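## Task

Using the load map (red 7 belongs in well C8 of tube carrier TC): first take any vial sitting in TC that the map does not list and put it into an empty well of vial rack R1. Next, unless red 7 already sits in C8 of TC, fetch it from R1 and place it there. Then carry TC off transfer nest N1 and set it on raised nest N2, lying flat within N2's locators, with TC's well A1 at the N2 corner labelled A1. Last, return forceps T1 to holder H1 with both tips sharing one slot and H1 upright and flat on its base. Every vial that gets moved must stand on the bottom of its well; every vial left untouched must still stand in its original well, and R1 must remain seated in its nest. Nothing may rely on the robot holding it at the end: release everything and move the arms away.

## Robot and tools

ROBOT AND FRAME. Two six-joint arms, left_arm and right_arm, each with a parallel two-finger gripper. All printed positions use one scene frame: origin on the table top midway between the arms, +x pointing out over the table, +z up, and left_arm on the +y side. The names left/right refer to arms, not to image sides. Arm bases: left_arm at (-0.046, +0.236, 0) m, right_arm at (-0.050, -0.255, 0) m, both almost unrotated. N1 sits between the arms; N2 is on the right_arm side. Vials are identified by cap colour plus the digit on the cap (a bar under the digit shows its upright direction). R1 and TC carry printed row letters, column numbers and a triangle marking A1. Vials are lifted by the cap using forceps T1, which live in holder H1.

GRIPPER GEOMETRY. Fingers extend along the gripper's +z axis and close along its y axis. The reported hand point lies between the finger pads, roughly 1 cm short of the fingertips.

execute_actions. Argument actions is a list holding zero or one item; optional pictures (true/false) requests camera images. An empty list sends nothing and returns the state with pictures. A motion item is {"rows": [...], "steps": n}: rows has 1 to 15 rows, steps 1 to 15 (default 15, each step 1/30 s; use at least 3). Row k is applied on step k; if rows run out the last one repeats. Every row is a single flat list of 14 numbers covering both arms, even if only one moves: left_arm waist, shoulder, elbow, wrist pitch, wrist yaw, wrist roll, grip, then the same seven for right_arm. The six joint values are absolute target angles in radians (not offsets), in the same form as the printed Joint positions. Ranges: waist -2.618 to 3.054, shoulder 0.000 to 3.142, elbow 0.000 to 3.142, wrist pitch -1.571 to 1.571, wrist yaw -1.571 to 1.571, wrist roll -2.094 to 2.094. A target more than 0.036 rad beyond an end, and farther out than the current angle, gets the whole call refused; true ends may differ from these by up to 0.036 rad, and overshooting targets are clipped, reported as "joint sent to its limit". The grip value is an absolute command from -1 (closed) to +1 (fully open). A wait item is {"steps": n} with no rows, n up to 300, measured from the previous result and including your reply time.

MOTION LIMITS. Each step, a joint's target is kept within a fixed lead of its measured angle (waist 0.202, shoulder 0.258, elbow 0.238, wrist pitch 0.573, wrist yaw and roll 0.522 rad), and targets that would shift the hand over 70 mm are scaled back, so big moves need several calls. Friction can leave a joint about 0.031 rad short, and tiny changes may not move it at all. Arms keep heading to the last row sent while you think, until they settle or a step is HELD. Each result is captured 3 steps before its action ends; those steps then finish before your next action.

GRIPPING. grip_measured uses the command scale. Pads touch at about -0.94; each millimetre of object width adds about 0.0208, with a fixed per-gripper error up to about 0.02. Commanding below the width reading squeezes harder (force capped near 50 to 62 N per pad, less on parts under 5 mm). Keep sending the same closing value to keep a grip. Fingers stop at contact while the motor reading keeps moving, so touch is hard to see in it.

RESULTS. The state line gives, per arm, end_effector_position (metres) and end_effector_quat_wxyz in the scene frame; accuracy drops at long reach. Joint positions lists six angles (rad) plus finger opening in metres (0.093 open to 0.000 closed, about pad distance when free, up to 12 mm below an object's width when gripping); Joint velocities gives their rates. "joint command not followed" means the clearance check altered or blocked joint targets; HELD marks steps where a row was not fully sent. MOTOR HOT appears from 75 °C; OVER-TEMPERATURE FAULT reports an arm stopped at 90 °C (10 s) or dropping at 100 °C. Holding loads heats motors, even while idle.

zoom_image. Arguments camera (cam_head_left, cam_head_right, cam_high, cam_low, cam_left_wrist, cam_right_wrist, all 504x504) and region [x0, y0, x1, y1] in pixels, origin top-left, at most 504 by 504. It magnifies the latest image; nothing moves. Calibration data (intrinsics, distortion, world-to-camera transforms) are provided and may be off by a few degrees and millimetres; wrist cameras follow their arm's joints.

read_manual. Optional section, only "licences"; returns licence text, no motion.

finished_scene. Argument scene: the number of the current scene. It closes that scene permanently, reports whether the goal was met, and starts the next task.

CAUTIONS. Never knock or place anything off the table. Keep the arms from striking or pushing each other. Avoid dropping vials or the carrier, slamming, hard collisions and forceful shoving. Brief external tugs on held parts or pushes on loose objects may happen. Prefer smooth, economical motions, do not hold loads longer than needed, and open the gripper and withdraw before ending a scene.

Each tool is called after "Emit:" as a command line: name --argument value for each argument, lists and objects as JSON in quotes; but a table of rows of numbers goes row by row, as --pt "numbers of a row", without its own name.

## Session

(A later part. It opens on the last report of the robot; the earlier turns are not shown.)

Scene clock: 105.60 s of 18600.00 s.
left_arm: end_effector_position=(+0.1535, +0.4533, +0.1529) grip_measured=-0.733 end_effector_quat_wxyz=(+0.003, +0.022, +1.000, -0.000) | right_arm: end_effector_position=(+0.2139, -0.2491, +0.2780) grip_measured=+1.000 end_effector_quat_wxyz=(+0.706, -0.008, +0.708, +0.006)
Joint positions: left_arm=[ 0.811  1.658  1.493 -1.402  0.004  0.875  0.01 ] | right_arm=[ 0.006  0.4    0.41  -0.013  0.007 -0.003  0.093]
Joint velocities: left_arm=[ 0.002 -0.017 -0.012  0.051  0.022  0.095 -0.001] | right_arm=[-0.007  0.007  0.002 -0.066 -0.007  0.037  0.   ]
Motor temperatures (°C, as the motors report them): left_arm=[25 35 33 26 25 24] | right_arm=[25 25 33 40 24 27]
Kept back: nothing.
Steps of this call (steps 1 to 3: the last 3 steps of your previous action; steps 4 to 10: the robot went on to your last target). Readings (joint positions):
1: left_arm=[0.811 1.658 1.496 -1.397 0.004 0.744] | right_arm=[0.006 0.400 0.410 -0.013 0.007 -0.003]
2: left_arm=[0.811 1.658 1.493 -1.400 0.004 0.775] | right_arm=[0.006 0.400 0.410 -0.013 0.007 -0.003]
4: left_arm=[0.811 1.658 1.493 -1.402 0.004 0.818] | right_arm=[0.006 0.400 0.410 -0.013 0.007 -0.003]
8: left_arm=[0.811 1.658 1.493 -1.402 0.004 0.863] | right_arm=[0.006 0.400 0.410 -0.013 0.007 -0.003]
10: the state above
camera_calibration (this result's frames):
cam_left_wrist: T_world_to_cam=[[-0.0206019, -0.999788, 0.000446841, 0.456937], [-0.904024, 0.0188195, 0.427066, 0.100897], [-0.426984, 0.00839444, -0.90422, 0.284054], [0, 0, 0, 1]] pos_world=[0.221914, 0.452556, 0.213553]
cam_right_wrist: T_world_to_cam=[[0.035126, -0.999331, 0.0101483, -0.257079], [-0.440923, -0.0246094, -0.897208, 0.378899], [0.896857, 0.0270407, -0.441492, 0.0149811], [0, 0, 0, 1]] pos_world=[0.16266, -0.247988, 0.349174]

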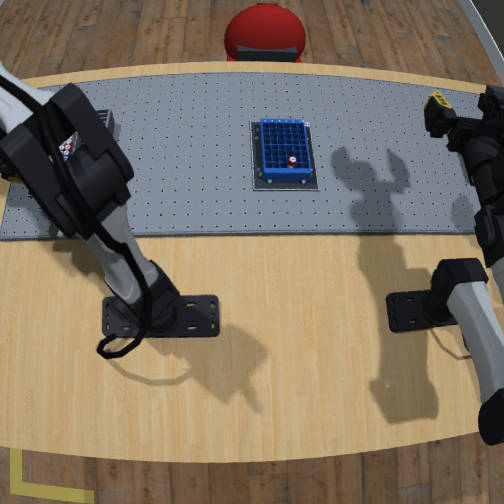

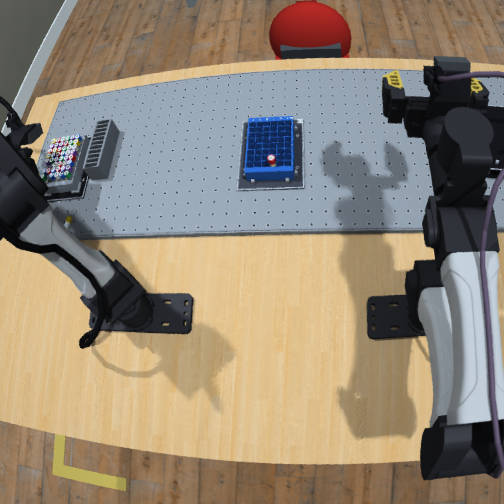

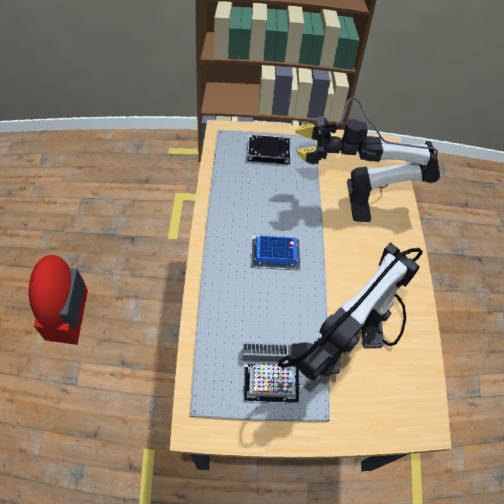

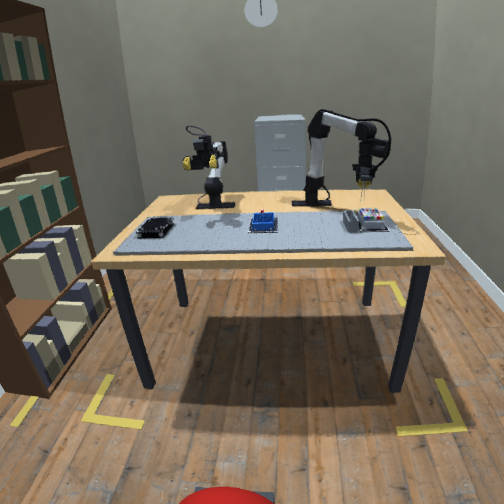

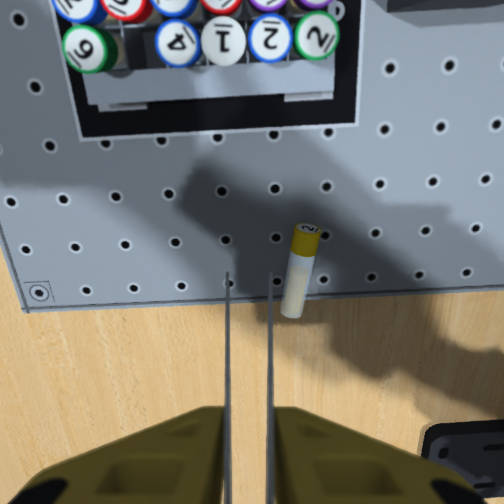

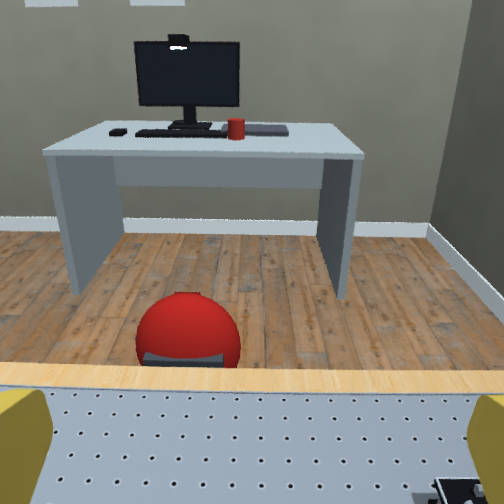

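Emit:
execute_actions --actions '[{"rows":[[0.79,1.63,1.46,-1.38,0.005,0.92,-0.73,0,0.4,0.4,0,0,0,1],[0.775,1.61,1.43,-1.365,0.005,0.92,-0.73,0,0.4,0.4,0,0,0,1],[0.76,1.59,1.4,-1.35,0.005,0.92,-0.73,0,0.4,0.4,0,0,0,1],[0.745,1.575,1.37,-1.335,0.005,0.92,-0.73,0,0.4,0.4,0,0,0,1],[0.735,1.56,1.34,-1.32,0.005,0.92,-0.73,0,0.4,0.4,0,0,0,1],[0.732,1.552,1.318,-1.31,0.005,0.92,-0.73,0,0.4,0.4,0,0,0,1]],"steps":15}]'

Emit:
execute_actions --actions '[{"steps":10}]' --pictures true

Scene clock: 106.27 s of 18600.00 s.
left_arm: end_effector_position=(+0.1495, +0.4205, +0.1333) grip_measured=-0.733 end_effector_quat_wxyz=(-0.005, +0.077, +0.997, -0.009) | right_arm: end_effector_position=(+0.2139, -0.2491, +0.2780) grip_measured=+1.000 end_effector_quat_wxyz=(+0.706, -0.008, +0.708, +0.006)
Joint positions: left_arm=[ 0.739  1.578  1.331 -1.344  0.004  0.913  0.01 ] | right_arm=[ 0.006  0.4    0.41  -0.013  0.007 -0.003  0.093]
Joint velocities: left_arm=[-0.012  0.022 -0.007  0.168 -0.051 -0.022 -0.   ] | right_arm=[-0.012 -0.007 -0.022 -0.11  -0.125 -0.051  0.   ]
Motor temperatures (°C, as the motors report them): left_arm=[25 35 33 26 25 24] | right_arm=[25 25 33 40 24 27]
Steps of this call (steps 1 to 8: the robot went on to your last target; steps 9 to 20: the first 12 steps of this action). Readings (joint positions):
9: left_arm=[0.810 1.658 1.490 -1.400 0.004 0.895] | right_arm=[0.006 0.400 0.410 -0.013 0.007 -0.003]
10: left_arm=[0.807 1.654 1.480 -1.392 0.004 0.898] | right_arm=[0.006 0.400 0.410 -0.013 0.007 -0.003]
12: left_arm=[0.788 1.631 1.435 -1.373 0.004 0.903] | right_arm=[0.006 0.400 0.410 -0.013 0.007 -0.003]
16: left_arm=[0.742 1.581 1.340 -1.355 0.004 0.910] | right_arm=[0.006 0.400 0.410 -0.013 0.007 -0.003]
20: the state above

Scene clock: 106.60 s of 18600.00 s.
left_arm: end_effector_position=(+0.1522, +0.4230, +0.1333) grip_measured=-0.733 end_effector_quat_wxyz=(-0.000, +0.077, +0.997, -0.003) | right_arm: end_effector_position=(+0.2139, -0.2491, +0.2780) grip_measured=+1.000 end_effector_quat_wxyz=(+0.706, -0.008, +0.708, +0.006)
Joint positions: left_arm=[ 0.739  1.578  1.331 -1.328  0.004  0.914  0.01 ] | right_arm=[ 0.006  0.4    0.41  -0.013  0.007 -0.003  0.093]
Joint velocities: left_arm=[ 0.007 -0.007  0.012 -0.007  0.022  0.037 -0.   ] | right_arm=[-0.017  0.002  0.002  0.007  0.007 -0.022  0.   ]
Motor temperatures (°C, as the motors report them): left_arm=[25 35 33 26 25 24] | right_arm=[25 25 33 40 24 27]
Kept back: nothing.
Steps of this call (steps 1 to 3: the last 3 steps of your previous action; steps 4 to 10: the robot went on to your last target). Readings (joint positions):
1: left_arm=[0.739 1.578 1.331 -1.340 0.004 0.913] | right_arm=[0.006 0.400 0.410 -0.013 0.007 -0.003]
2: left_arm=[0.739 1.578 1.331 -1.337 0.004 0.913] | right_arm=[0.006 0.400 0.410 -0.013 0.007 -0.003]
4: left_arm=[0.739 1.578 1.331 -1.333 0.004 0.914] | right_arm=[0.006 0.400 0.410 -0.013 0.007 -0.003]
8: left_arm=[0.739 1.578 1.331 -1.329 0.004 0.914] | right_arm=[0.006 0.400 0.410 -0.013 0.007 -0.003]
10: the state above
camera_calibration (this result's frames):
cam_left_wrist: T_world_to_cam=[[-0.131211, -0.991333, 0.00651577, 0.439093], [-0.89366, 0.121124, 0.432089, 0.0631751], [-0.429133, 0.0508721, -0.901807, 0.248115], [0, 0, 0, 1]] pos_world=[0.220545, 0.415013, 0.193594]
cam_right_wrist: T_world_to_cam=[[0.035126, -0.999331, 0.0101483, -0.257079], [-0.440923, -0.0246094, -0.897208, 0.378899], [0.896857, 0.0270407, -0.441492, 0.0149811], [0, 0, 0, 1]] pos_world=[0.16266, -0.247988, 0.349174]

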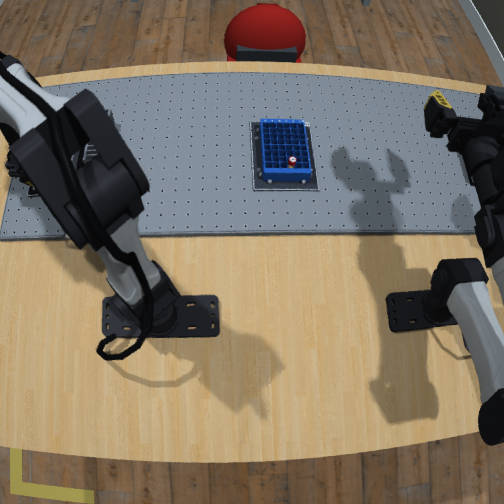

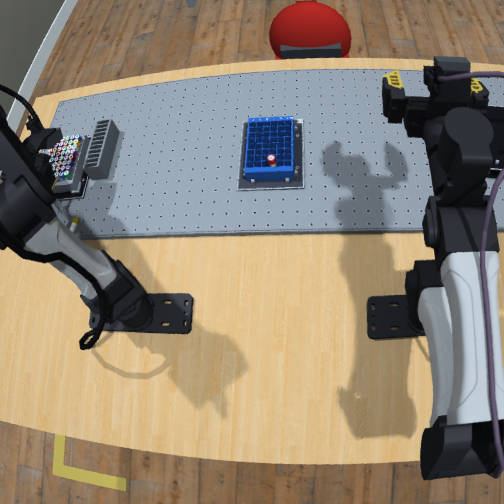

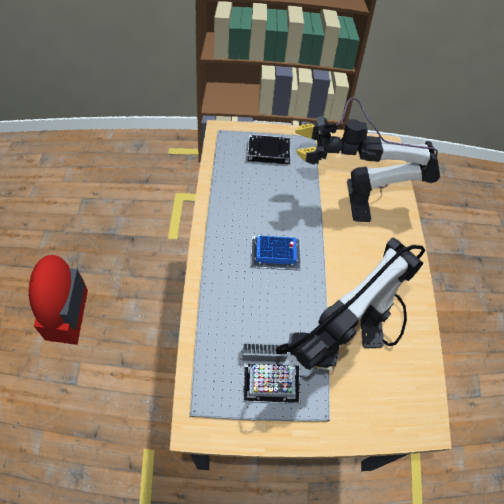

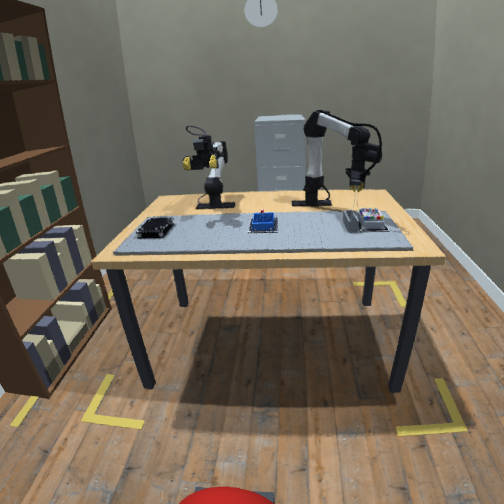

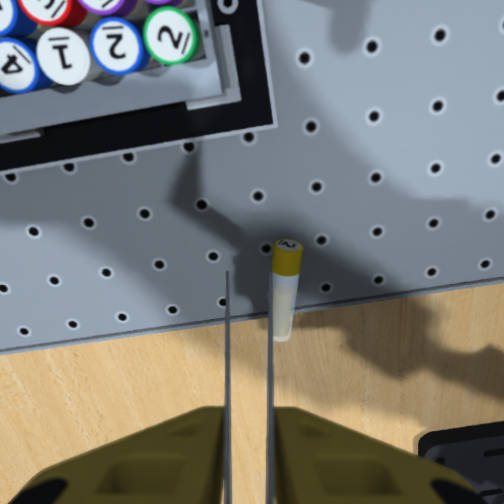

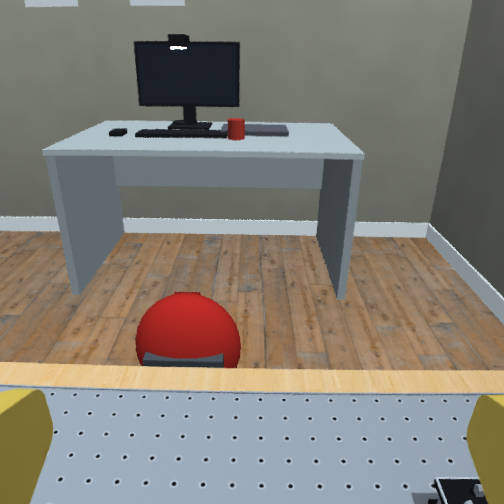

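Still rolling; wait.

Emit:
execute_actions --actions '[{"steps":40}]' --pictures true

Scene clock: 107.93 s of 18600.00 s.
left_arm: end_effector_position=(+0.1524, +0.4232, +0.1333) grip_measured=-0.733 end_effector_quat_wxyz=(+0.000, +0.077, +0.997, -0.003) | right_arm: end_effector_position=(+0.2139, -0.2491, +0.2780) grip_measured=+1.000 end_effector_quat_wxyz=(+0.706, -0.008, +0.708, +0.006)
Joint positions: left_arm=[ 0.739  1.578  1.331 -1.327  0.004  0.914  0.01 ] | right_arm=[ 0.006  0.4    0.41  -0.013  0.007 -0.003  0.093]
Joint velocities: left_arm=[-0.007 -0.012 -0.017 -0.022 -0.081 -0.022  0.   ] | right_arm=[ 0.012 -0.002  0.002 -0.007  0.022 -0.037  0.   ]
Motor temperatures (°C, as the motors report them): left_arm=[25 35 33 26 25 24] | right_arm=[25 25 33 40 24 27]
Kept back: nothing.
Steps of this call (steps 1 to 30: the robot went on to your last target; steps 31 to 40: nothing new was sent). Readings (joint positions):
1: left_arm=[0.739 1.578 1.331 -1.328 0.004 0.914] | right_arm=[0.006 0.400 0.410 -0.013 0.007 -0.003]
2: left_arm=[0.739 1.578 1.331 -1.328 0.004 0.914] | right_arm=[0.006 0.400 0.410 -0.013 0.007 -0.003]
4: left_arm=[0.739 1.578 1.331 -1.328 0.004 0.914] | right_arm=[0.006 0.400 0.410 -0.013 0.007 -0.003]
8: left_arm=[0.739 1.578 1.331 -1.327 0.004 0.914] | right_arm=[0.006 0.400 0.410 -0.013 0.007 -0.003]
40: the state above
All arms were judged still, so your last target was given up. Only a new action makes them travel on or press farther. Fingers that are still opening or closing keep moving.
camera_calibration (this result's frames):
cam_left_wrist: T_world_to_cam=[[-0.131595, -0.991288, 0.00562561, 0.439466], [-0.893973, 0.121124, 0.43144, 0.0634661], [-0.428363, 0.0517461, -0.902124, 0.247746], [0, 0, 0, 1]] pos_world=[0.220693, 0.41513, 0.193643]
cam_right_wrist: T_world_to_cam=[[0.035126, -0.999331, 0.0101483, -0.257079], [-0.440923, -0.0246094, -0.897208, 0.378899], [0.896857, 0.0270407, -0.441492, 0.0149811], [0, 0, 0, 1]] pos_world=[0.16266, -0.247988, 0.349174]

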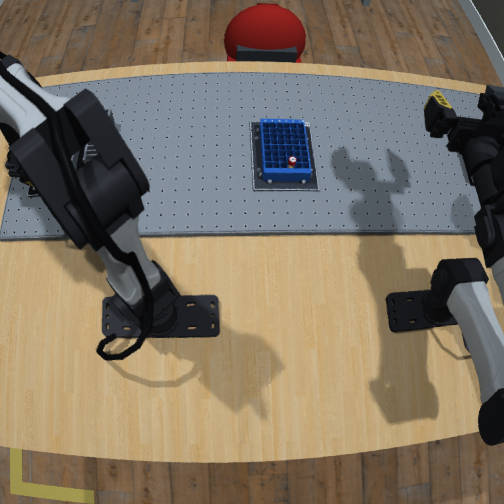

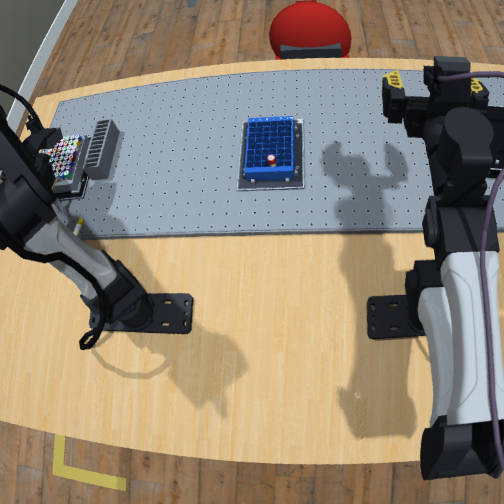

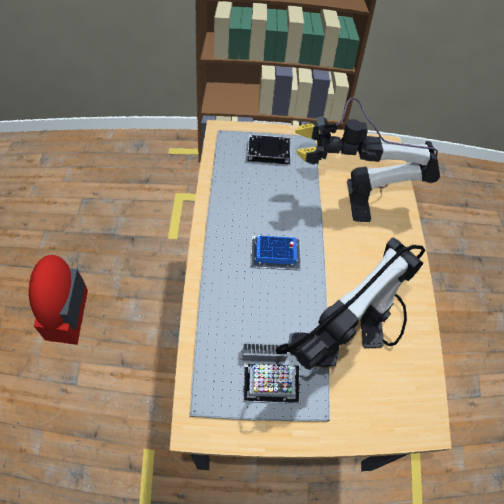

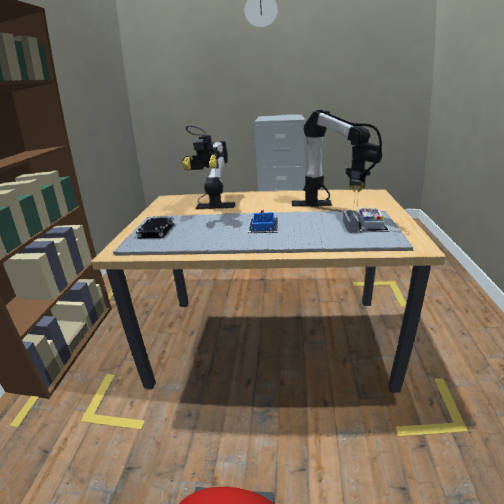

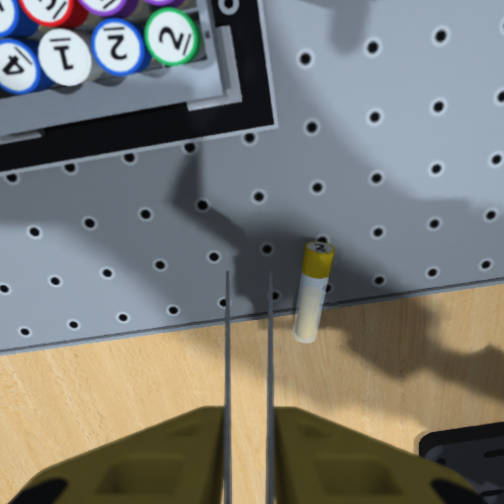

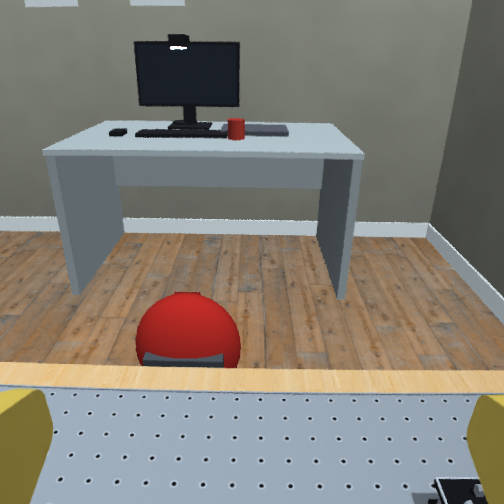

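Emit:
execute_actions --actions '[{"steps":120}]' --pictures true

Scene clock: 111.93 s of 18600.00 s.
left_arm: end_effector_position=(+0.1524, +0.4232, +0.1333) grip_measured=-0.733 end_effector_quat_wxyz=(+0.000, +0.077, +0.997, -0.003) | right_arm: end_effector_position=(+0.2139, -0.2491, +0.2780) grip_measured=+1.000 end_effector_quat_wxyz=(+0.706, -0.008, +0.708, +0.006)
Joint positions: left_arm=[ 0.739  1.578  1.331 -1.327  0.004  0.914  0.01 ] | right_arm=[ 0.006  0.4    0.41  -0.013  0.007 -0.003  0.093]
Joint velocities: left_arm=[-0.017  0.007 -0.012  0.051  0.022  0.037 -0.001] | right_arm=[-0.002 -0.002  0.002  0.007 -0.022 -0.081  0.   ]
Motor temperatures (°C, as the motors report them): left_arm=[25 36 33 26 25 24] | right_arm=[25 25 33 40 24 27]
Kept back: nothing.
Steps of this call (steps 1 to 90: nothing new was sent; then 1.00 s passed at rest). Readings (joint positions):
1: left_arm=[0.739 1.578 1.331 -1.327 0.004 0.914] | right_arm=[0.006 0.400 0.410 -0.013 0.007 -0.003]
2: left_arm=[0.739 1.578 1.331 -1.327 0.004 0.914] | right_arm=[0.006 0.400 0.410 -0.013 0.007 -0.003]
4: left_arm=[0.739 1.578 1.331 -1.327 0.004 0.914] | right_arm=[0.006 0.400 0.410 -0.013 0.007 -0.003]
8: left_arm=[0.739 1.578 1.331 -1.327 0.004 0.914] | right_arm=[0.006 0.400 0.410 -0.013 0.007 -0.003]
90: the state above
camera_calibration (this result's frames):
cam_left_wrist: T_world_to_cam=[[-0.131595, -0.991288, 0.00562561, 0.439466], [-0.893973, 0.121124, 0.43144, 0.0634661], [-0.428363, 0.0517461, -0.902124, 0.247746], [0, 0, 0, 1]] pos_world=[0.220693, 0.41513, 0.193643]
cam_right_wrist: T_world_to_cam=[[0.035126, -0.999331, 0.0101483, -0.257079], [-0.440923, -0.0246094, -0.897208, 0.378899], [0.896857, 0.0270407, -0.441492, 0.0149811], [0, 0, 0, 1]] pos_world=[0.16266, -0.247988, 0.349174]

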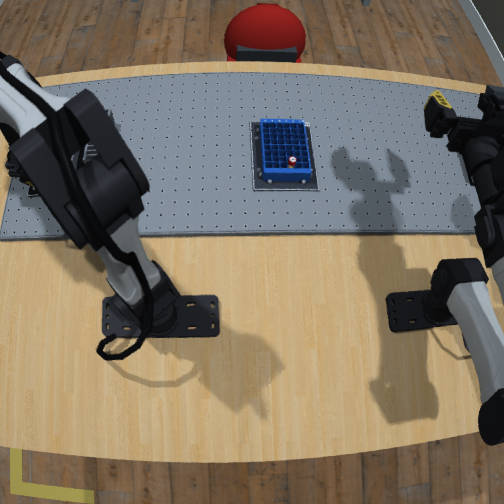

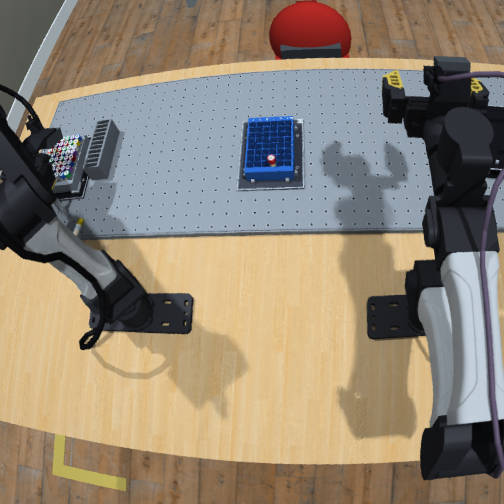

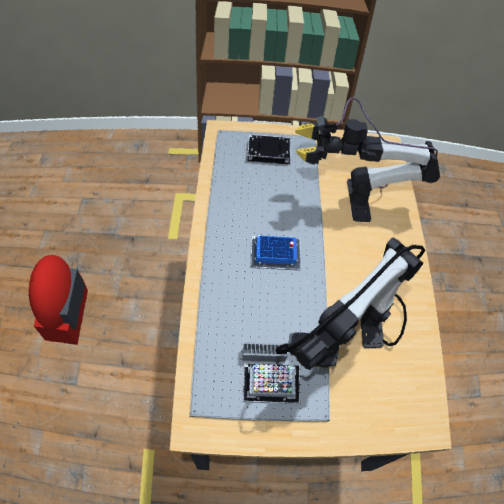

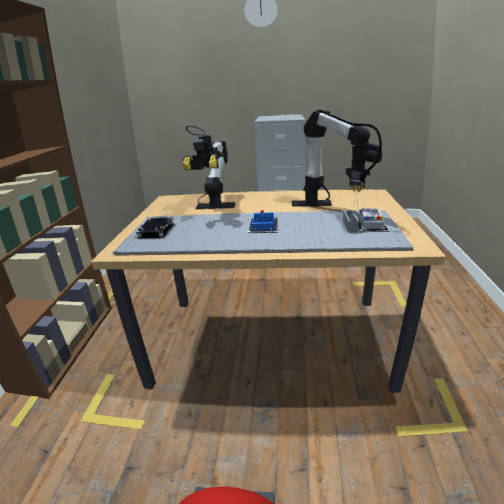

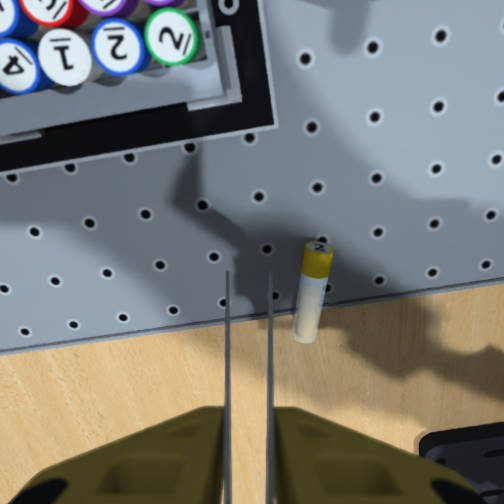

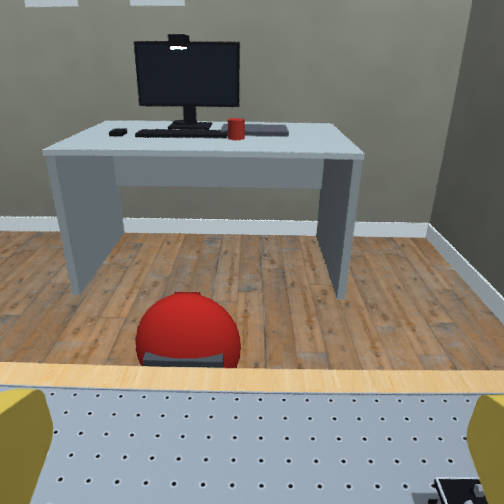

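Emit:
execute_actions --actions '[{"rows":[[0.72,1.54,1.31,-1.34,0.005,0.9,-0.73,0,0.4,0.4,0,0,0,1],[0.705,1.52,1.29,-1.34,0.005,0.9,-0.73,0,0.4,0.4,0,0,0,1],[0.69,1.5,1.27,-1.34,0.005,0.9,-0.73,0,0.4,0.4,0,0,0,1],[0.675,1.48,1.25,-1.34,0.005,0.9,-0.73,0,0.4,0.4,0,0,0,1],[0.66,1.46,1.235,-1.34,0.005,0.9,-0.73,0,0.4,0.4,0,0,0,1],[0.654,1.442,1.215,-1.34,0.005,0.9,-0.73,0,0.4,0.4,0,0,0,1]],"steps":15}]' --pictures true

Scene clock: 112.57 s of 18600.00 s.
left_arm: end_effector_position=(+0.1437, +0.3892, +0.1363) grip_measured=-0.733 end_effector_quat_wxyz=(+0.003, +0.111, +0.994, +0.000) | right_arm: end_effector_position=(+0.2139, -0.2491, +0.2780) grip_measured=+1.000 end_effector_quat_wxyz=(+0.706, -0.008, +0.708, +0.006)
Joint positions: left_arm=[ 0.663  1.461  1.232 -1.337  0.004  0.906  0.01 ] | right_arm=[ 0.006  0.4    0.41  -0.013  0.007 -0.003  0.093]
Joint velocities: left_arm=[-0.017 -0.017 -0.017 -0.007 -0.007 -0.051 -0.   ] | right_arm=[-0.002 -0.007  0.002 -0.125 -0.022  0.022  0.   ]
Motor temperatures (°C, as the motors report them): left_arm=[25 36 33 26 25 24] | right_arm=[25 25 33 40 24 27]
Steps of this call (steps 1 to 7: nothing new was sent; steps 8 to 19: the first 12 steps of this action). Readings (joint positions):
8: left_arm=[0.739 1.577 1.330 -1.327 0.004 0.913] | right_arm=[0.006 0.400 0.410 -0.013 0.007 -0.003]
9: left_arm=[0.735 1.572 1.325 -1.326 0.004 0.911] | right_arm=[0.006 0.400 0.410 -0.013 0.007 -0.003]
11: left_arm=[0.717 1.545 1.297 -1.325 0.003 0.909] | right_arm=[0.006 0.400 0.410 -0.013 0.007 -0.003]
15: left_arm=[0.666 1.472 1.236 -1.334 0.004 0.907] | right_arm=[0.006 0.400 0.410 -0.013 0.007 -0.003]
19: the state above
camera_calibration (this result's frames):
cam_left_wrist: T_world_to_cam=[[-0.198942, -0.980011, -0.000612612, 0.410747], [-0.886503, 0.179693, 0.426408, 0.0353358], [-0.417774, 0.0853733, -0.904531, 0.234235], [0, 0, 0, 1]] pos_world=[0.210897, 0.376189, 0.197057]
cam_right_wrist: T_world_to_cam=[[0.035126, -0.999331, 0.0101483, -0.257079], [-0.440923, -0.0246094, -0.897208, 0.378899], [0.896857, 0.0270407, -0.441492, 0.0149811], [0, 0, 0, 1]] pos_world=[0.16266, -0.247988, 0.349174]

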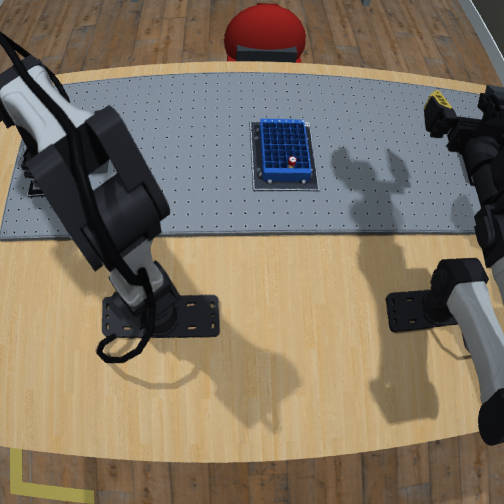

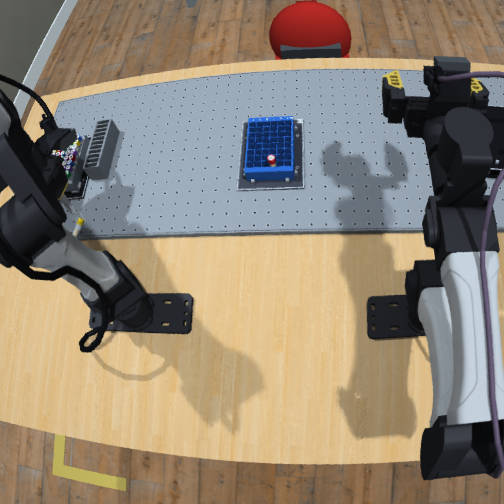

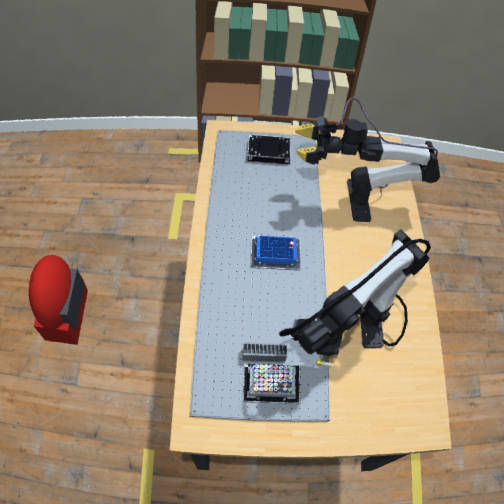

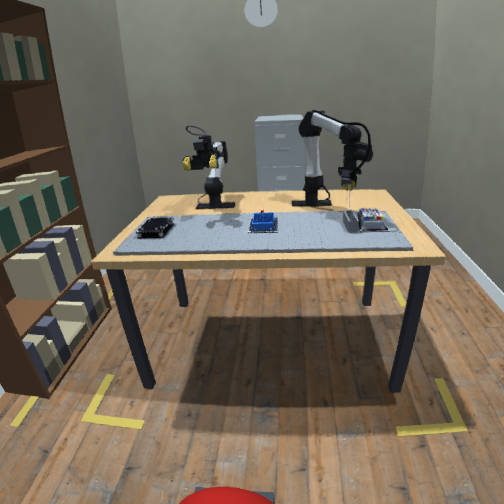

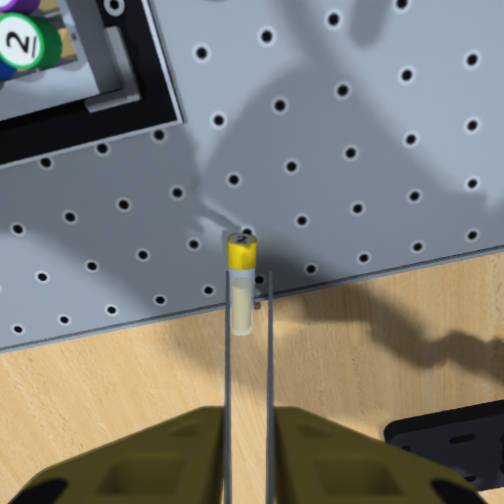

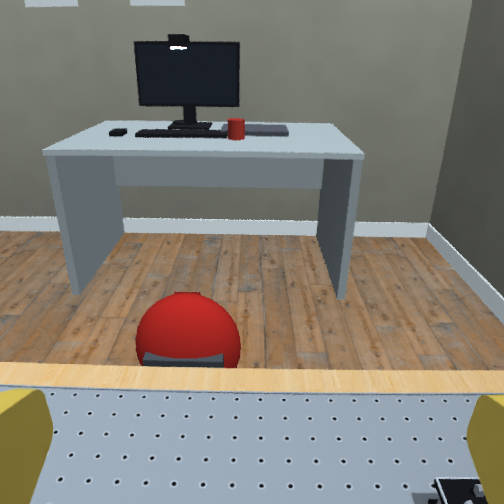

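Emit:
execute_actions --actions '[{"rows":[[0.693,1.45,1.225,-1.31,0.005,0.915,-0.73,0,0.4,0.4,0,0,0,1],[0.693,1.45,1.215,-1.3,0.005,0.915,-0.73,0,0.4,0.4,0,0,0,1],[0.693,1.45,1.205,-1.29,0.005,0.915,-0.73,0,0.4,0.4,0,0,0,1],[0.693,1.45,1.195,-1.28,0.005,0.915,-0.73,0,0.4,0.4,0,0,0,1],[0.693,1.45,1.185,-1.27,0.005,0.915,-0.73,0,0.4,0.4,0,0,0,1],[0.693,1.45,1.175,-1.265,0.005,0.915,-0.73,0,0.4,0.4,0,0,0,1],[0.693,1.45,1.168,-1.265,0.005,0.915,-0.73,0,0.4,0.4,0,0,0,1]],"steps":15}]'

Emit:
execute_actions --actions '[{"steps":8}]' --pictures true

Scene clock: 113.07 s of 18600.00 s.
left_arm: end_effector_position=(+0.1396, +0.3917, +0.1234) grip_measured=-0.733 end_effector_quat_wxyz=(+0.001, +0.104, +0.995, -0.002) | right_arm: end_effector_position=(+0.2139, -0.2491, +0.2780) grip_measured=+1.000 end_effector_quat_wxyz=(+0.706, -0.008, +0.708, +0.006)
Joint positions: left_arm=[ 0.681  1.461  1.181 -1.292  0.004  0.909  0.01 ] | right_arm=[ 0.006  0.4    0.41  -0.013  0.007 -0.003  0.093]
Joint velocities: left_arm=[ 0.017  0.007  0.002  0.139  0.007 -0.007 -0.   ] | right_arm=[-0.007 -0.002 -0.002  0.022 -0.007  0.066  0.   ]
Motor temperatures (°C, as the motors report them): left_arm=[25 36 33 26 25 24] | right_arm=[25 25 33 40 24 27]
Steps of this call (steps 1 to 3: the last 3 steps of your previous action; steps 4 to 15: the first 12 steps of this action). Readings (joint positions):
4: left_arm=[0.664 1.461 1.232 -1.337 0.004 0.907] | right_arm=[0.006 0.400 0.410 -0.013 0.007 -0.003]
5: left_arm=[0.669 1.461 1.232 -1.334 0.004 0.907] | right_arm=[0.006 0.400 0.410 -0.013 0.007 -0.003]
7: left_arm=[0.678 1.461 1.226 -1.322 0.004 0.908] | right_arm=[0.006 0.400 0.410 -0.013 0.007 -0.003]
11: left_arm=[0.681 1.461 1.191 -1.297 0.004 0.909] | right_arm=[0.006 0.400 0.410 -0.013 0.007 -0.003]
15: the state above

Scene clock: 113.33 s of 18600.00 s.
left_arm: end_effector_position=(+0.1411, +0.3930, +0.1234) grip_measured=-0.733 end_effector_quat_wxyz=(+0.004, +0.104, +0.995, +0.001) | right_arm: end_effector_position=(+0.2139, -0.2491, +0.2780) grip_measured=+1.000 end_effector_quat_wxyz=(+0.706, -0.008, +0.708, +0.006)
Joint positions: left_arm=[ 0.681  1.461  1.181 -1.284  0.004  0.909  0.01 ] | right_arm=[ 0.006  0.4    0.41  -0.013  0.007 -0.003  0.093]
Joint velocities: left_arm=[ 0.007  0.002  0.017 -0.051 -0.051 -0.066  0.001] | right_arm=[-0.017 -0.007  0.002  0.066  0.007 -0.051  0.   ]
Motor temperatures (°C, as the motors report them): left_arm=[25 35 33 26 25 24] | right_arm=[25 25 33 40 24 27]
Kept back: nothing.
Steps of this call (steps 1 to 3: the last 3 steps of your previous action; steps 4 to 8: the robot went on to your last target). Readings (joint positions):
1: left_arm=[0.681 1.461 1.181 -1.290 0.004 0.909] | right_arm=[0.006 0.400 0.410 -0.013 0.007 -0.003]
2: left_arm=[0.681 1.461 1.181 -1.288 0.004 0.909] | right_arm=[0.006 0.400 0.410 -0.013 0.007 -0.003]
4: left_arm=[0.681 1.461 1.181 -1.286 0.004 0.909] | right_arm=[0.006 0.400 0.410 -0.013 0.007 -0.003]
8: the state above
camera_calibration (this result's frames):
cam_left_wrist: T_world_to_cam=[[-0.183587, -0.983, -0.00240493, 0.413134], [-0.889949, 0.165169, 0.4251, 0.0441853], [-0.417476, 0.0801832, -0.905143, 0.223234], [0, 0, 0, 1]] pos_world=[0.208363, 0.380913, 0.184269]
cam_right_wrist: T_world_to_cam=[[0.035126, -0.999331, 0.0101483, -0.257079], [-0.440923, -0.0246094, -0.897208, 0.378899], [0.896857, 0.0270407, -0.441492, 0.0149811], [0, 0, 0, 1]] pos_world=[0.16266, -0.247988, 0.349174]

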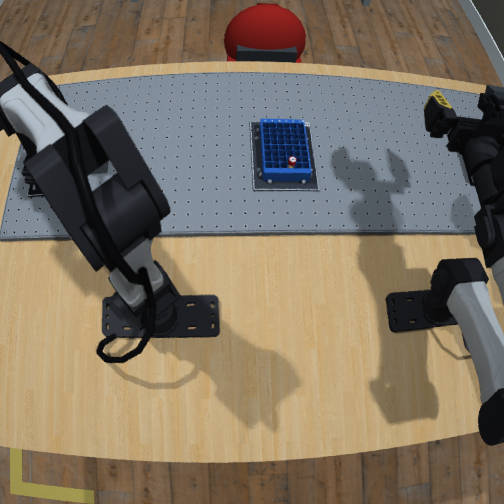

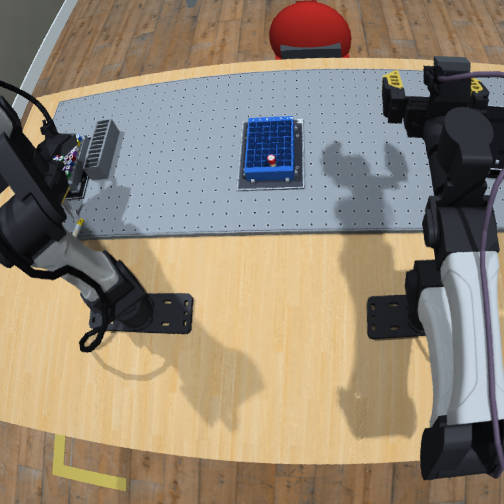

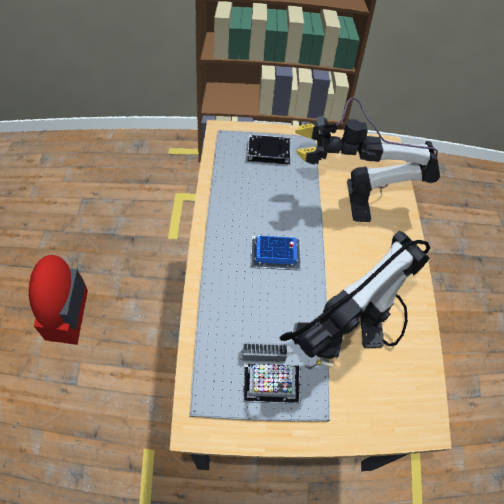

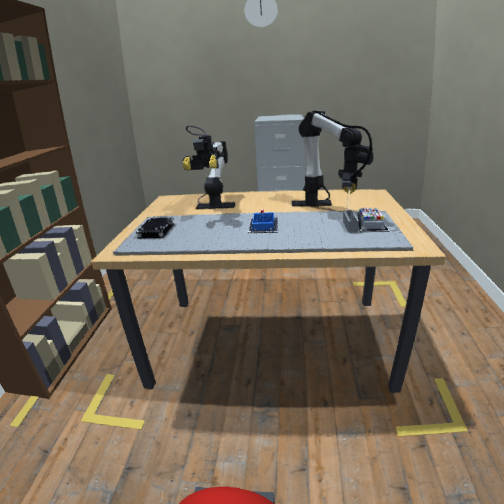

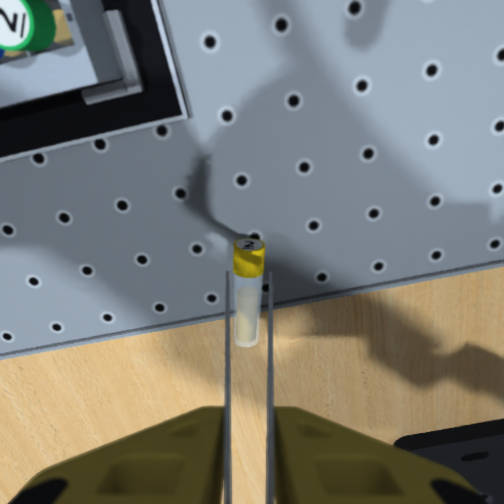

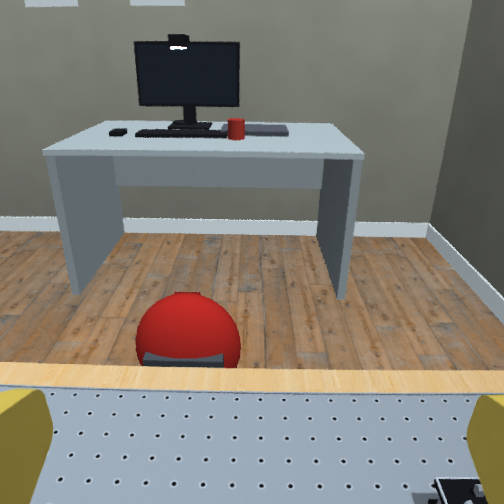

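Emit:
execute_actions --actions '[{"rows":[[0.69,1.45,1.165,-1.252,0.005,0.915,-0.73,0,0.4,0.4,0,0,0,1],[0.69,1.45,1.157,-1.244,0.005,0.915,-0.73,0,0.4,0.4,0,0,0,1],[0.69,1.45,1.149,-1.236,0.005,0.915,-0.73,0,0.4,0.4,0,0,0,1],[0.69,1.45,1.141,-1.228,0.005,0.915,-0.73,0,0.4,0.4,0,0,0,1],[0.69,1.45,1.133,-1.22,0.005,0.915,-0.73,0,0.4,0.4,0,0,0,1],[0.69,1.45,1.125,-1.212,0.005,0.915,-0.73,0,0.4,0.4,0,0,0,1],[0.69,1.45,1.117,-1.205,0.005,0.915,-0.73,0,0.4,0.4,0,0,0,1],[0.69,1.45,1.109,-1.203,0.005,0.915,-0.73,0,0.4,0.4,0,0,0,1]],"steps":15}]'

Emit:
execute_actions --actions '[{"rows":[[0.69,1.45,1.109,-1.203,0.005,0.915,-0.73,0,0.4,0.4,0,0,0,1],[0.69,1.45,1.109,-1.203,0.005,0.915,-0.73,0,0.4,0.4,0,0,0,1],[0.69,1.45,1.109,-1.203,0.005,0.915,-0.75,0,0.4,0.4,0,0,0,1],[0.69,1.45,1.109,-1.203,0.005,0.915,-0.77,0,0.4,0.4,0,0,0,1],[0.69,1.45,1.109,-1.203,0.005,0.915,-0.79,0,0.4,0.4,0,0,0,1],[0.69,1.45,1.109,-1.203,0.005,0.915,-0.81,0,0.4,0.4,0,0,0,1],[0.69,1.45,1.109,-1.203,0.005,0.915,-0.83,0,0.4,0.4,0,0,0,1],[0.69,1.45,1.109,-1.203,0.005,0.915,-0.86,0,0.4,0.4,0,0,0,1]],"steps":14}]' --pictures true

Scene clock: 113.97 s of 18600.00 s.
left_arm: end_effector_position=(+0.1391, +0.3912, +0.1087) grip_measured=-0.733 end_effector_quat_wxyz=(+0.002, +0.104, +0.995, -0.001) | right_arm: end_effector_position=(+0.2139, -0.2491, +0.2780) grip_measured=+1.000 end_effector_quat_wxyz=(+0.706, -0.008, +0.708, +0.006)
Joint positions: left_arm=[ 0.681  1.461  1.122 -1.232  0.004  0.909  0.01 ] | right_arm=[ 0.006  0.4    0.41  -0.013  0.007 -0.003  0.093]
Joint velocities: left_arm=[-0.017  0.002  0.007  0.037 -0.037 -0.007 -0.001] | right_arm=[-0.002 -0.007 -0.007  0.051  0.037  0.022  0.   ]
Motor temperatures (°C, as the motors report them): left_arm=[25 35 33 26 25 24] | right_arm=[25 25 33 40 24 27]
Steps of this call (steps 1 to 7: the robot went on to your last target; steps 8 to 19: the first 12 steps of this action). Readings (joint positions):
8: left_arm=[0.681 1.461 1.181 -1.282 0.004 0.909] | right_arm=[0.006 0.400 0.410 -0.013 0.007 -0.003]
9: left_arm=[0.681 1.461 1.180 -1.279 0.004 0.909] | right_arm=[0.006 0.400 0.410 -0.013 0.007 -0.003]
11: left_arm=[0.681 1.461 1.172 -1.266 0.004 0.909] | right_arm=[0.006 0.400 0.410 -0.013 0.007 -0.003]
15: left_arm=[0.681 1.461 1.139 -1.242 0.004 0.909] | right_arm=[0.006 0.400 0.410 -0.013 0.007 -0.003]
19: the state above

Scene clock: 114.43 s of 18600.00 s.
left_arm: end_effector_position=(+0.1411, +0.3930, +0.1087) grip_measured=-0.850 end_effector_quat_wxyz=(+0.005, +0.104, +0.995, +0.003) | right_arm: end_effector_position=(+0.2139, -0.2491, +0.2780) grip_measured=+1.000 end_effector_quat_wxyz=(+0.706, -0.008, +0.708, +0.006)
Joint positions: left_arm=[ 0.681  1.461  1.122 -1.221  0.004  0.909  0.004] | right_arm=[ 0.006  0.4    0.41  -0.013  0.007 -0.003  0.093]
Joint velocities: left_arm=[ 0.012 -0.002  0.012 -0.007  0.022 -0.007 -0.   ] | right_arm=[ 0.007 -0.027 -0.007  0.022  0.007 -0.066  0.   ]
Motor temperatures (°C, as the motors report them): left_arm=[25 35 33 26 25 24] | right_arm=[25 25 33 40 24 27]
Steps of this call (steps 1 to 3: the last 3 steps of your previous action; steps 4 to 14: the first 11 steps of this action). Readings (joint positions):
4: left_arm=[0.681 1.461 1.122 -1.225 0.004 0.909] | right_arm=[0.006 0.400 0.410 -0.013 0.007 -0.003]
5: left_arm=[0.681 1.461 1.122 -1.224 0.004 0.909] | right_arm=[0.006 0.400 0.410 -0.013 0.007 -0.003]
7: left_arm=[0.681 1.461 1.122 -1.223 0.004 0.909] | right_arm=[0.006 0.400 0.410 -0.013 0.007 -0.003]
11: left_arm=[0.681 1.461 1.122 -1.221 0.004 0.909] | right_arm=[0.006 0.400 0.410 -0.013 0.007 -0.003]
14: the state above
camera_calibration (this result's frames):
cam_left_wrist: T_world_to_cam=[[-0.183574, -0.98299, -0.00565582, 0.413446], [-0.891308, 0.164021, 0.422691, 0.051329], [-0.414573, 0.0826363, -0.906256, 0.208698], [0, 0, 0, 1]] pos_world=[0.208169, 0.380748, 0.169776]
cam_right_wrist: T_world_to_cam=[[0.035126, -0.999331, 0.0101483, -0.257079], [-0.440923, -0.0246094, -0.897208, 0.378899], [0.896857, 0.0270407, -0.441492, 0.0149811], [0, 0, 0, 1]] pos_world=[0.16266, -0.247988, 0.349174]

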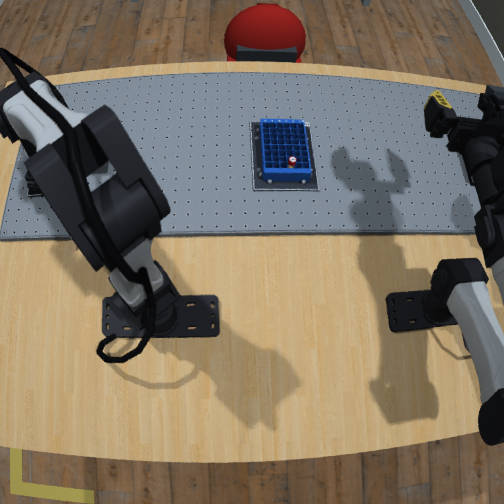

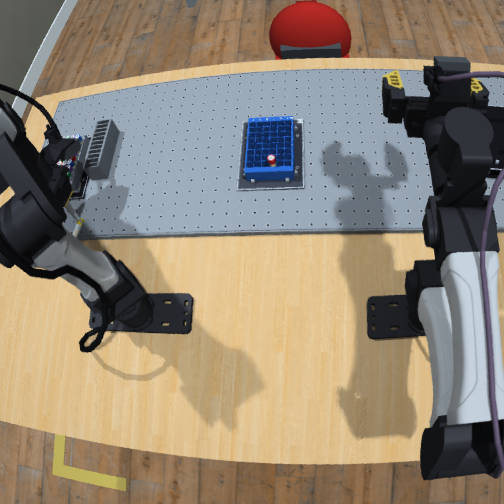

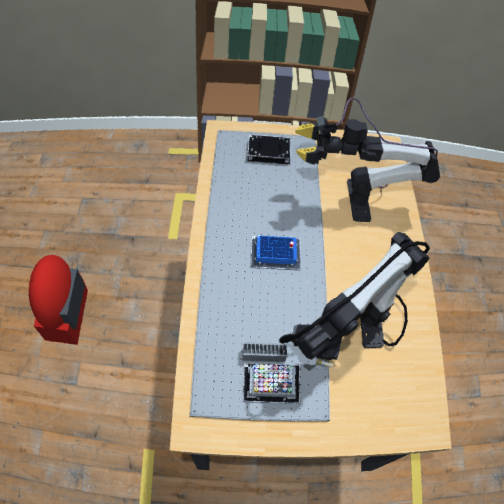

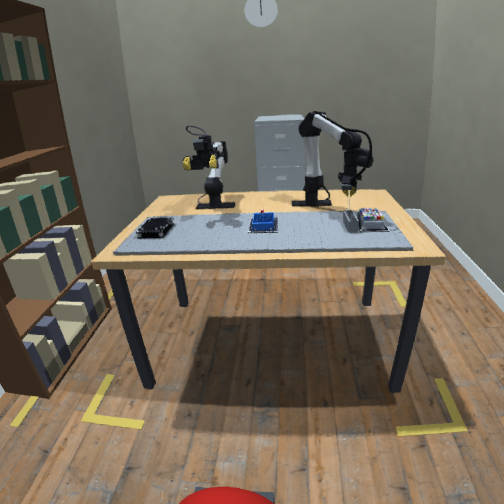

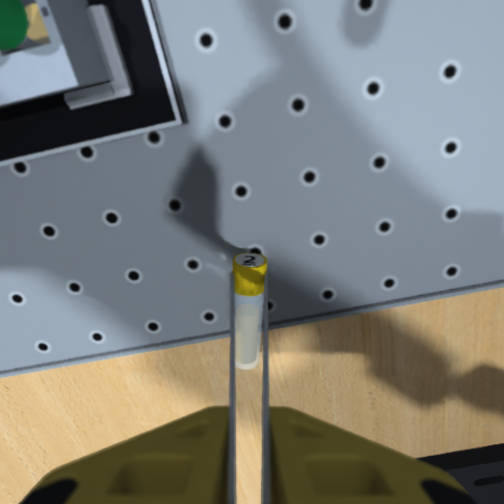

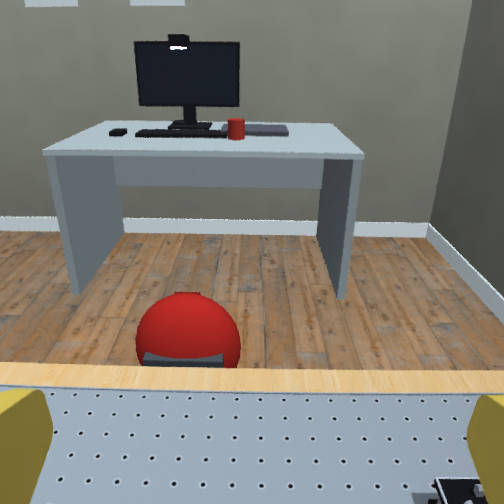

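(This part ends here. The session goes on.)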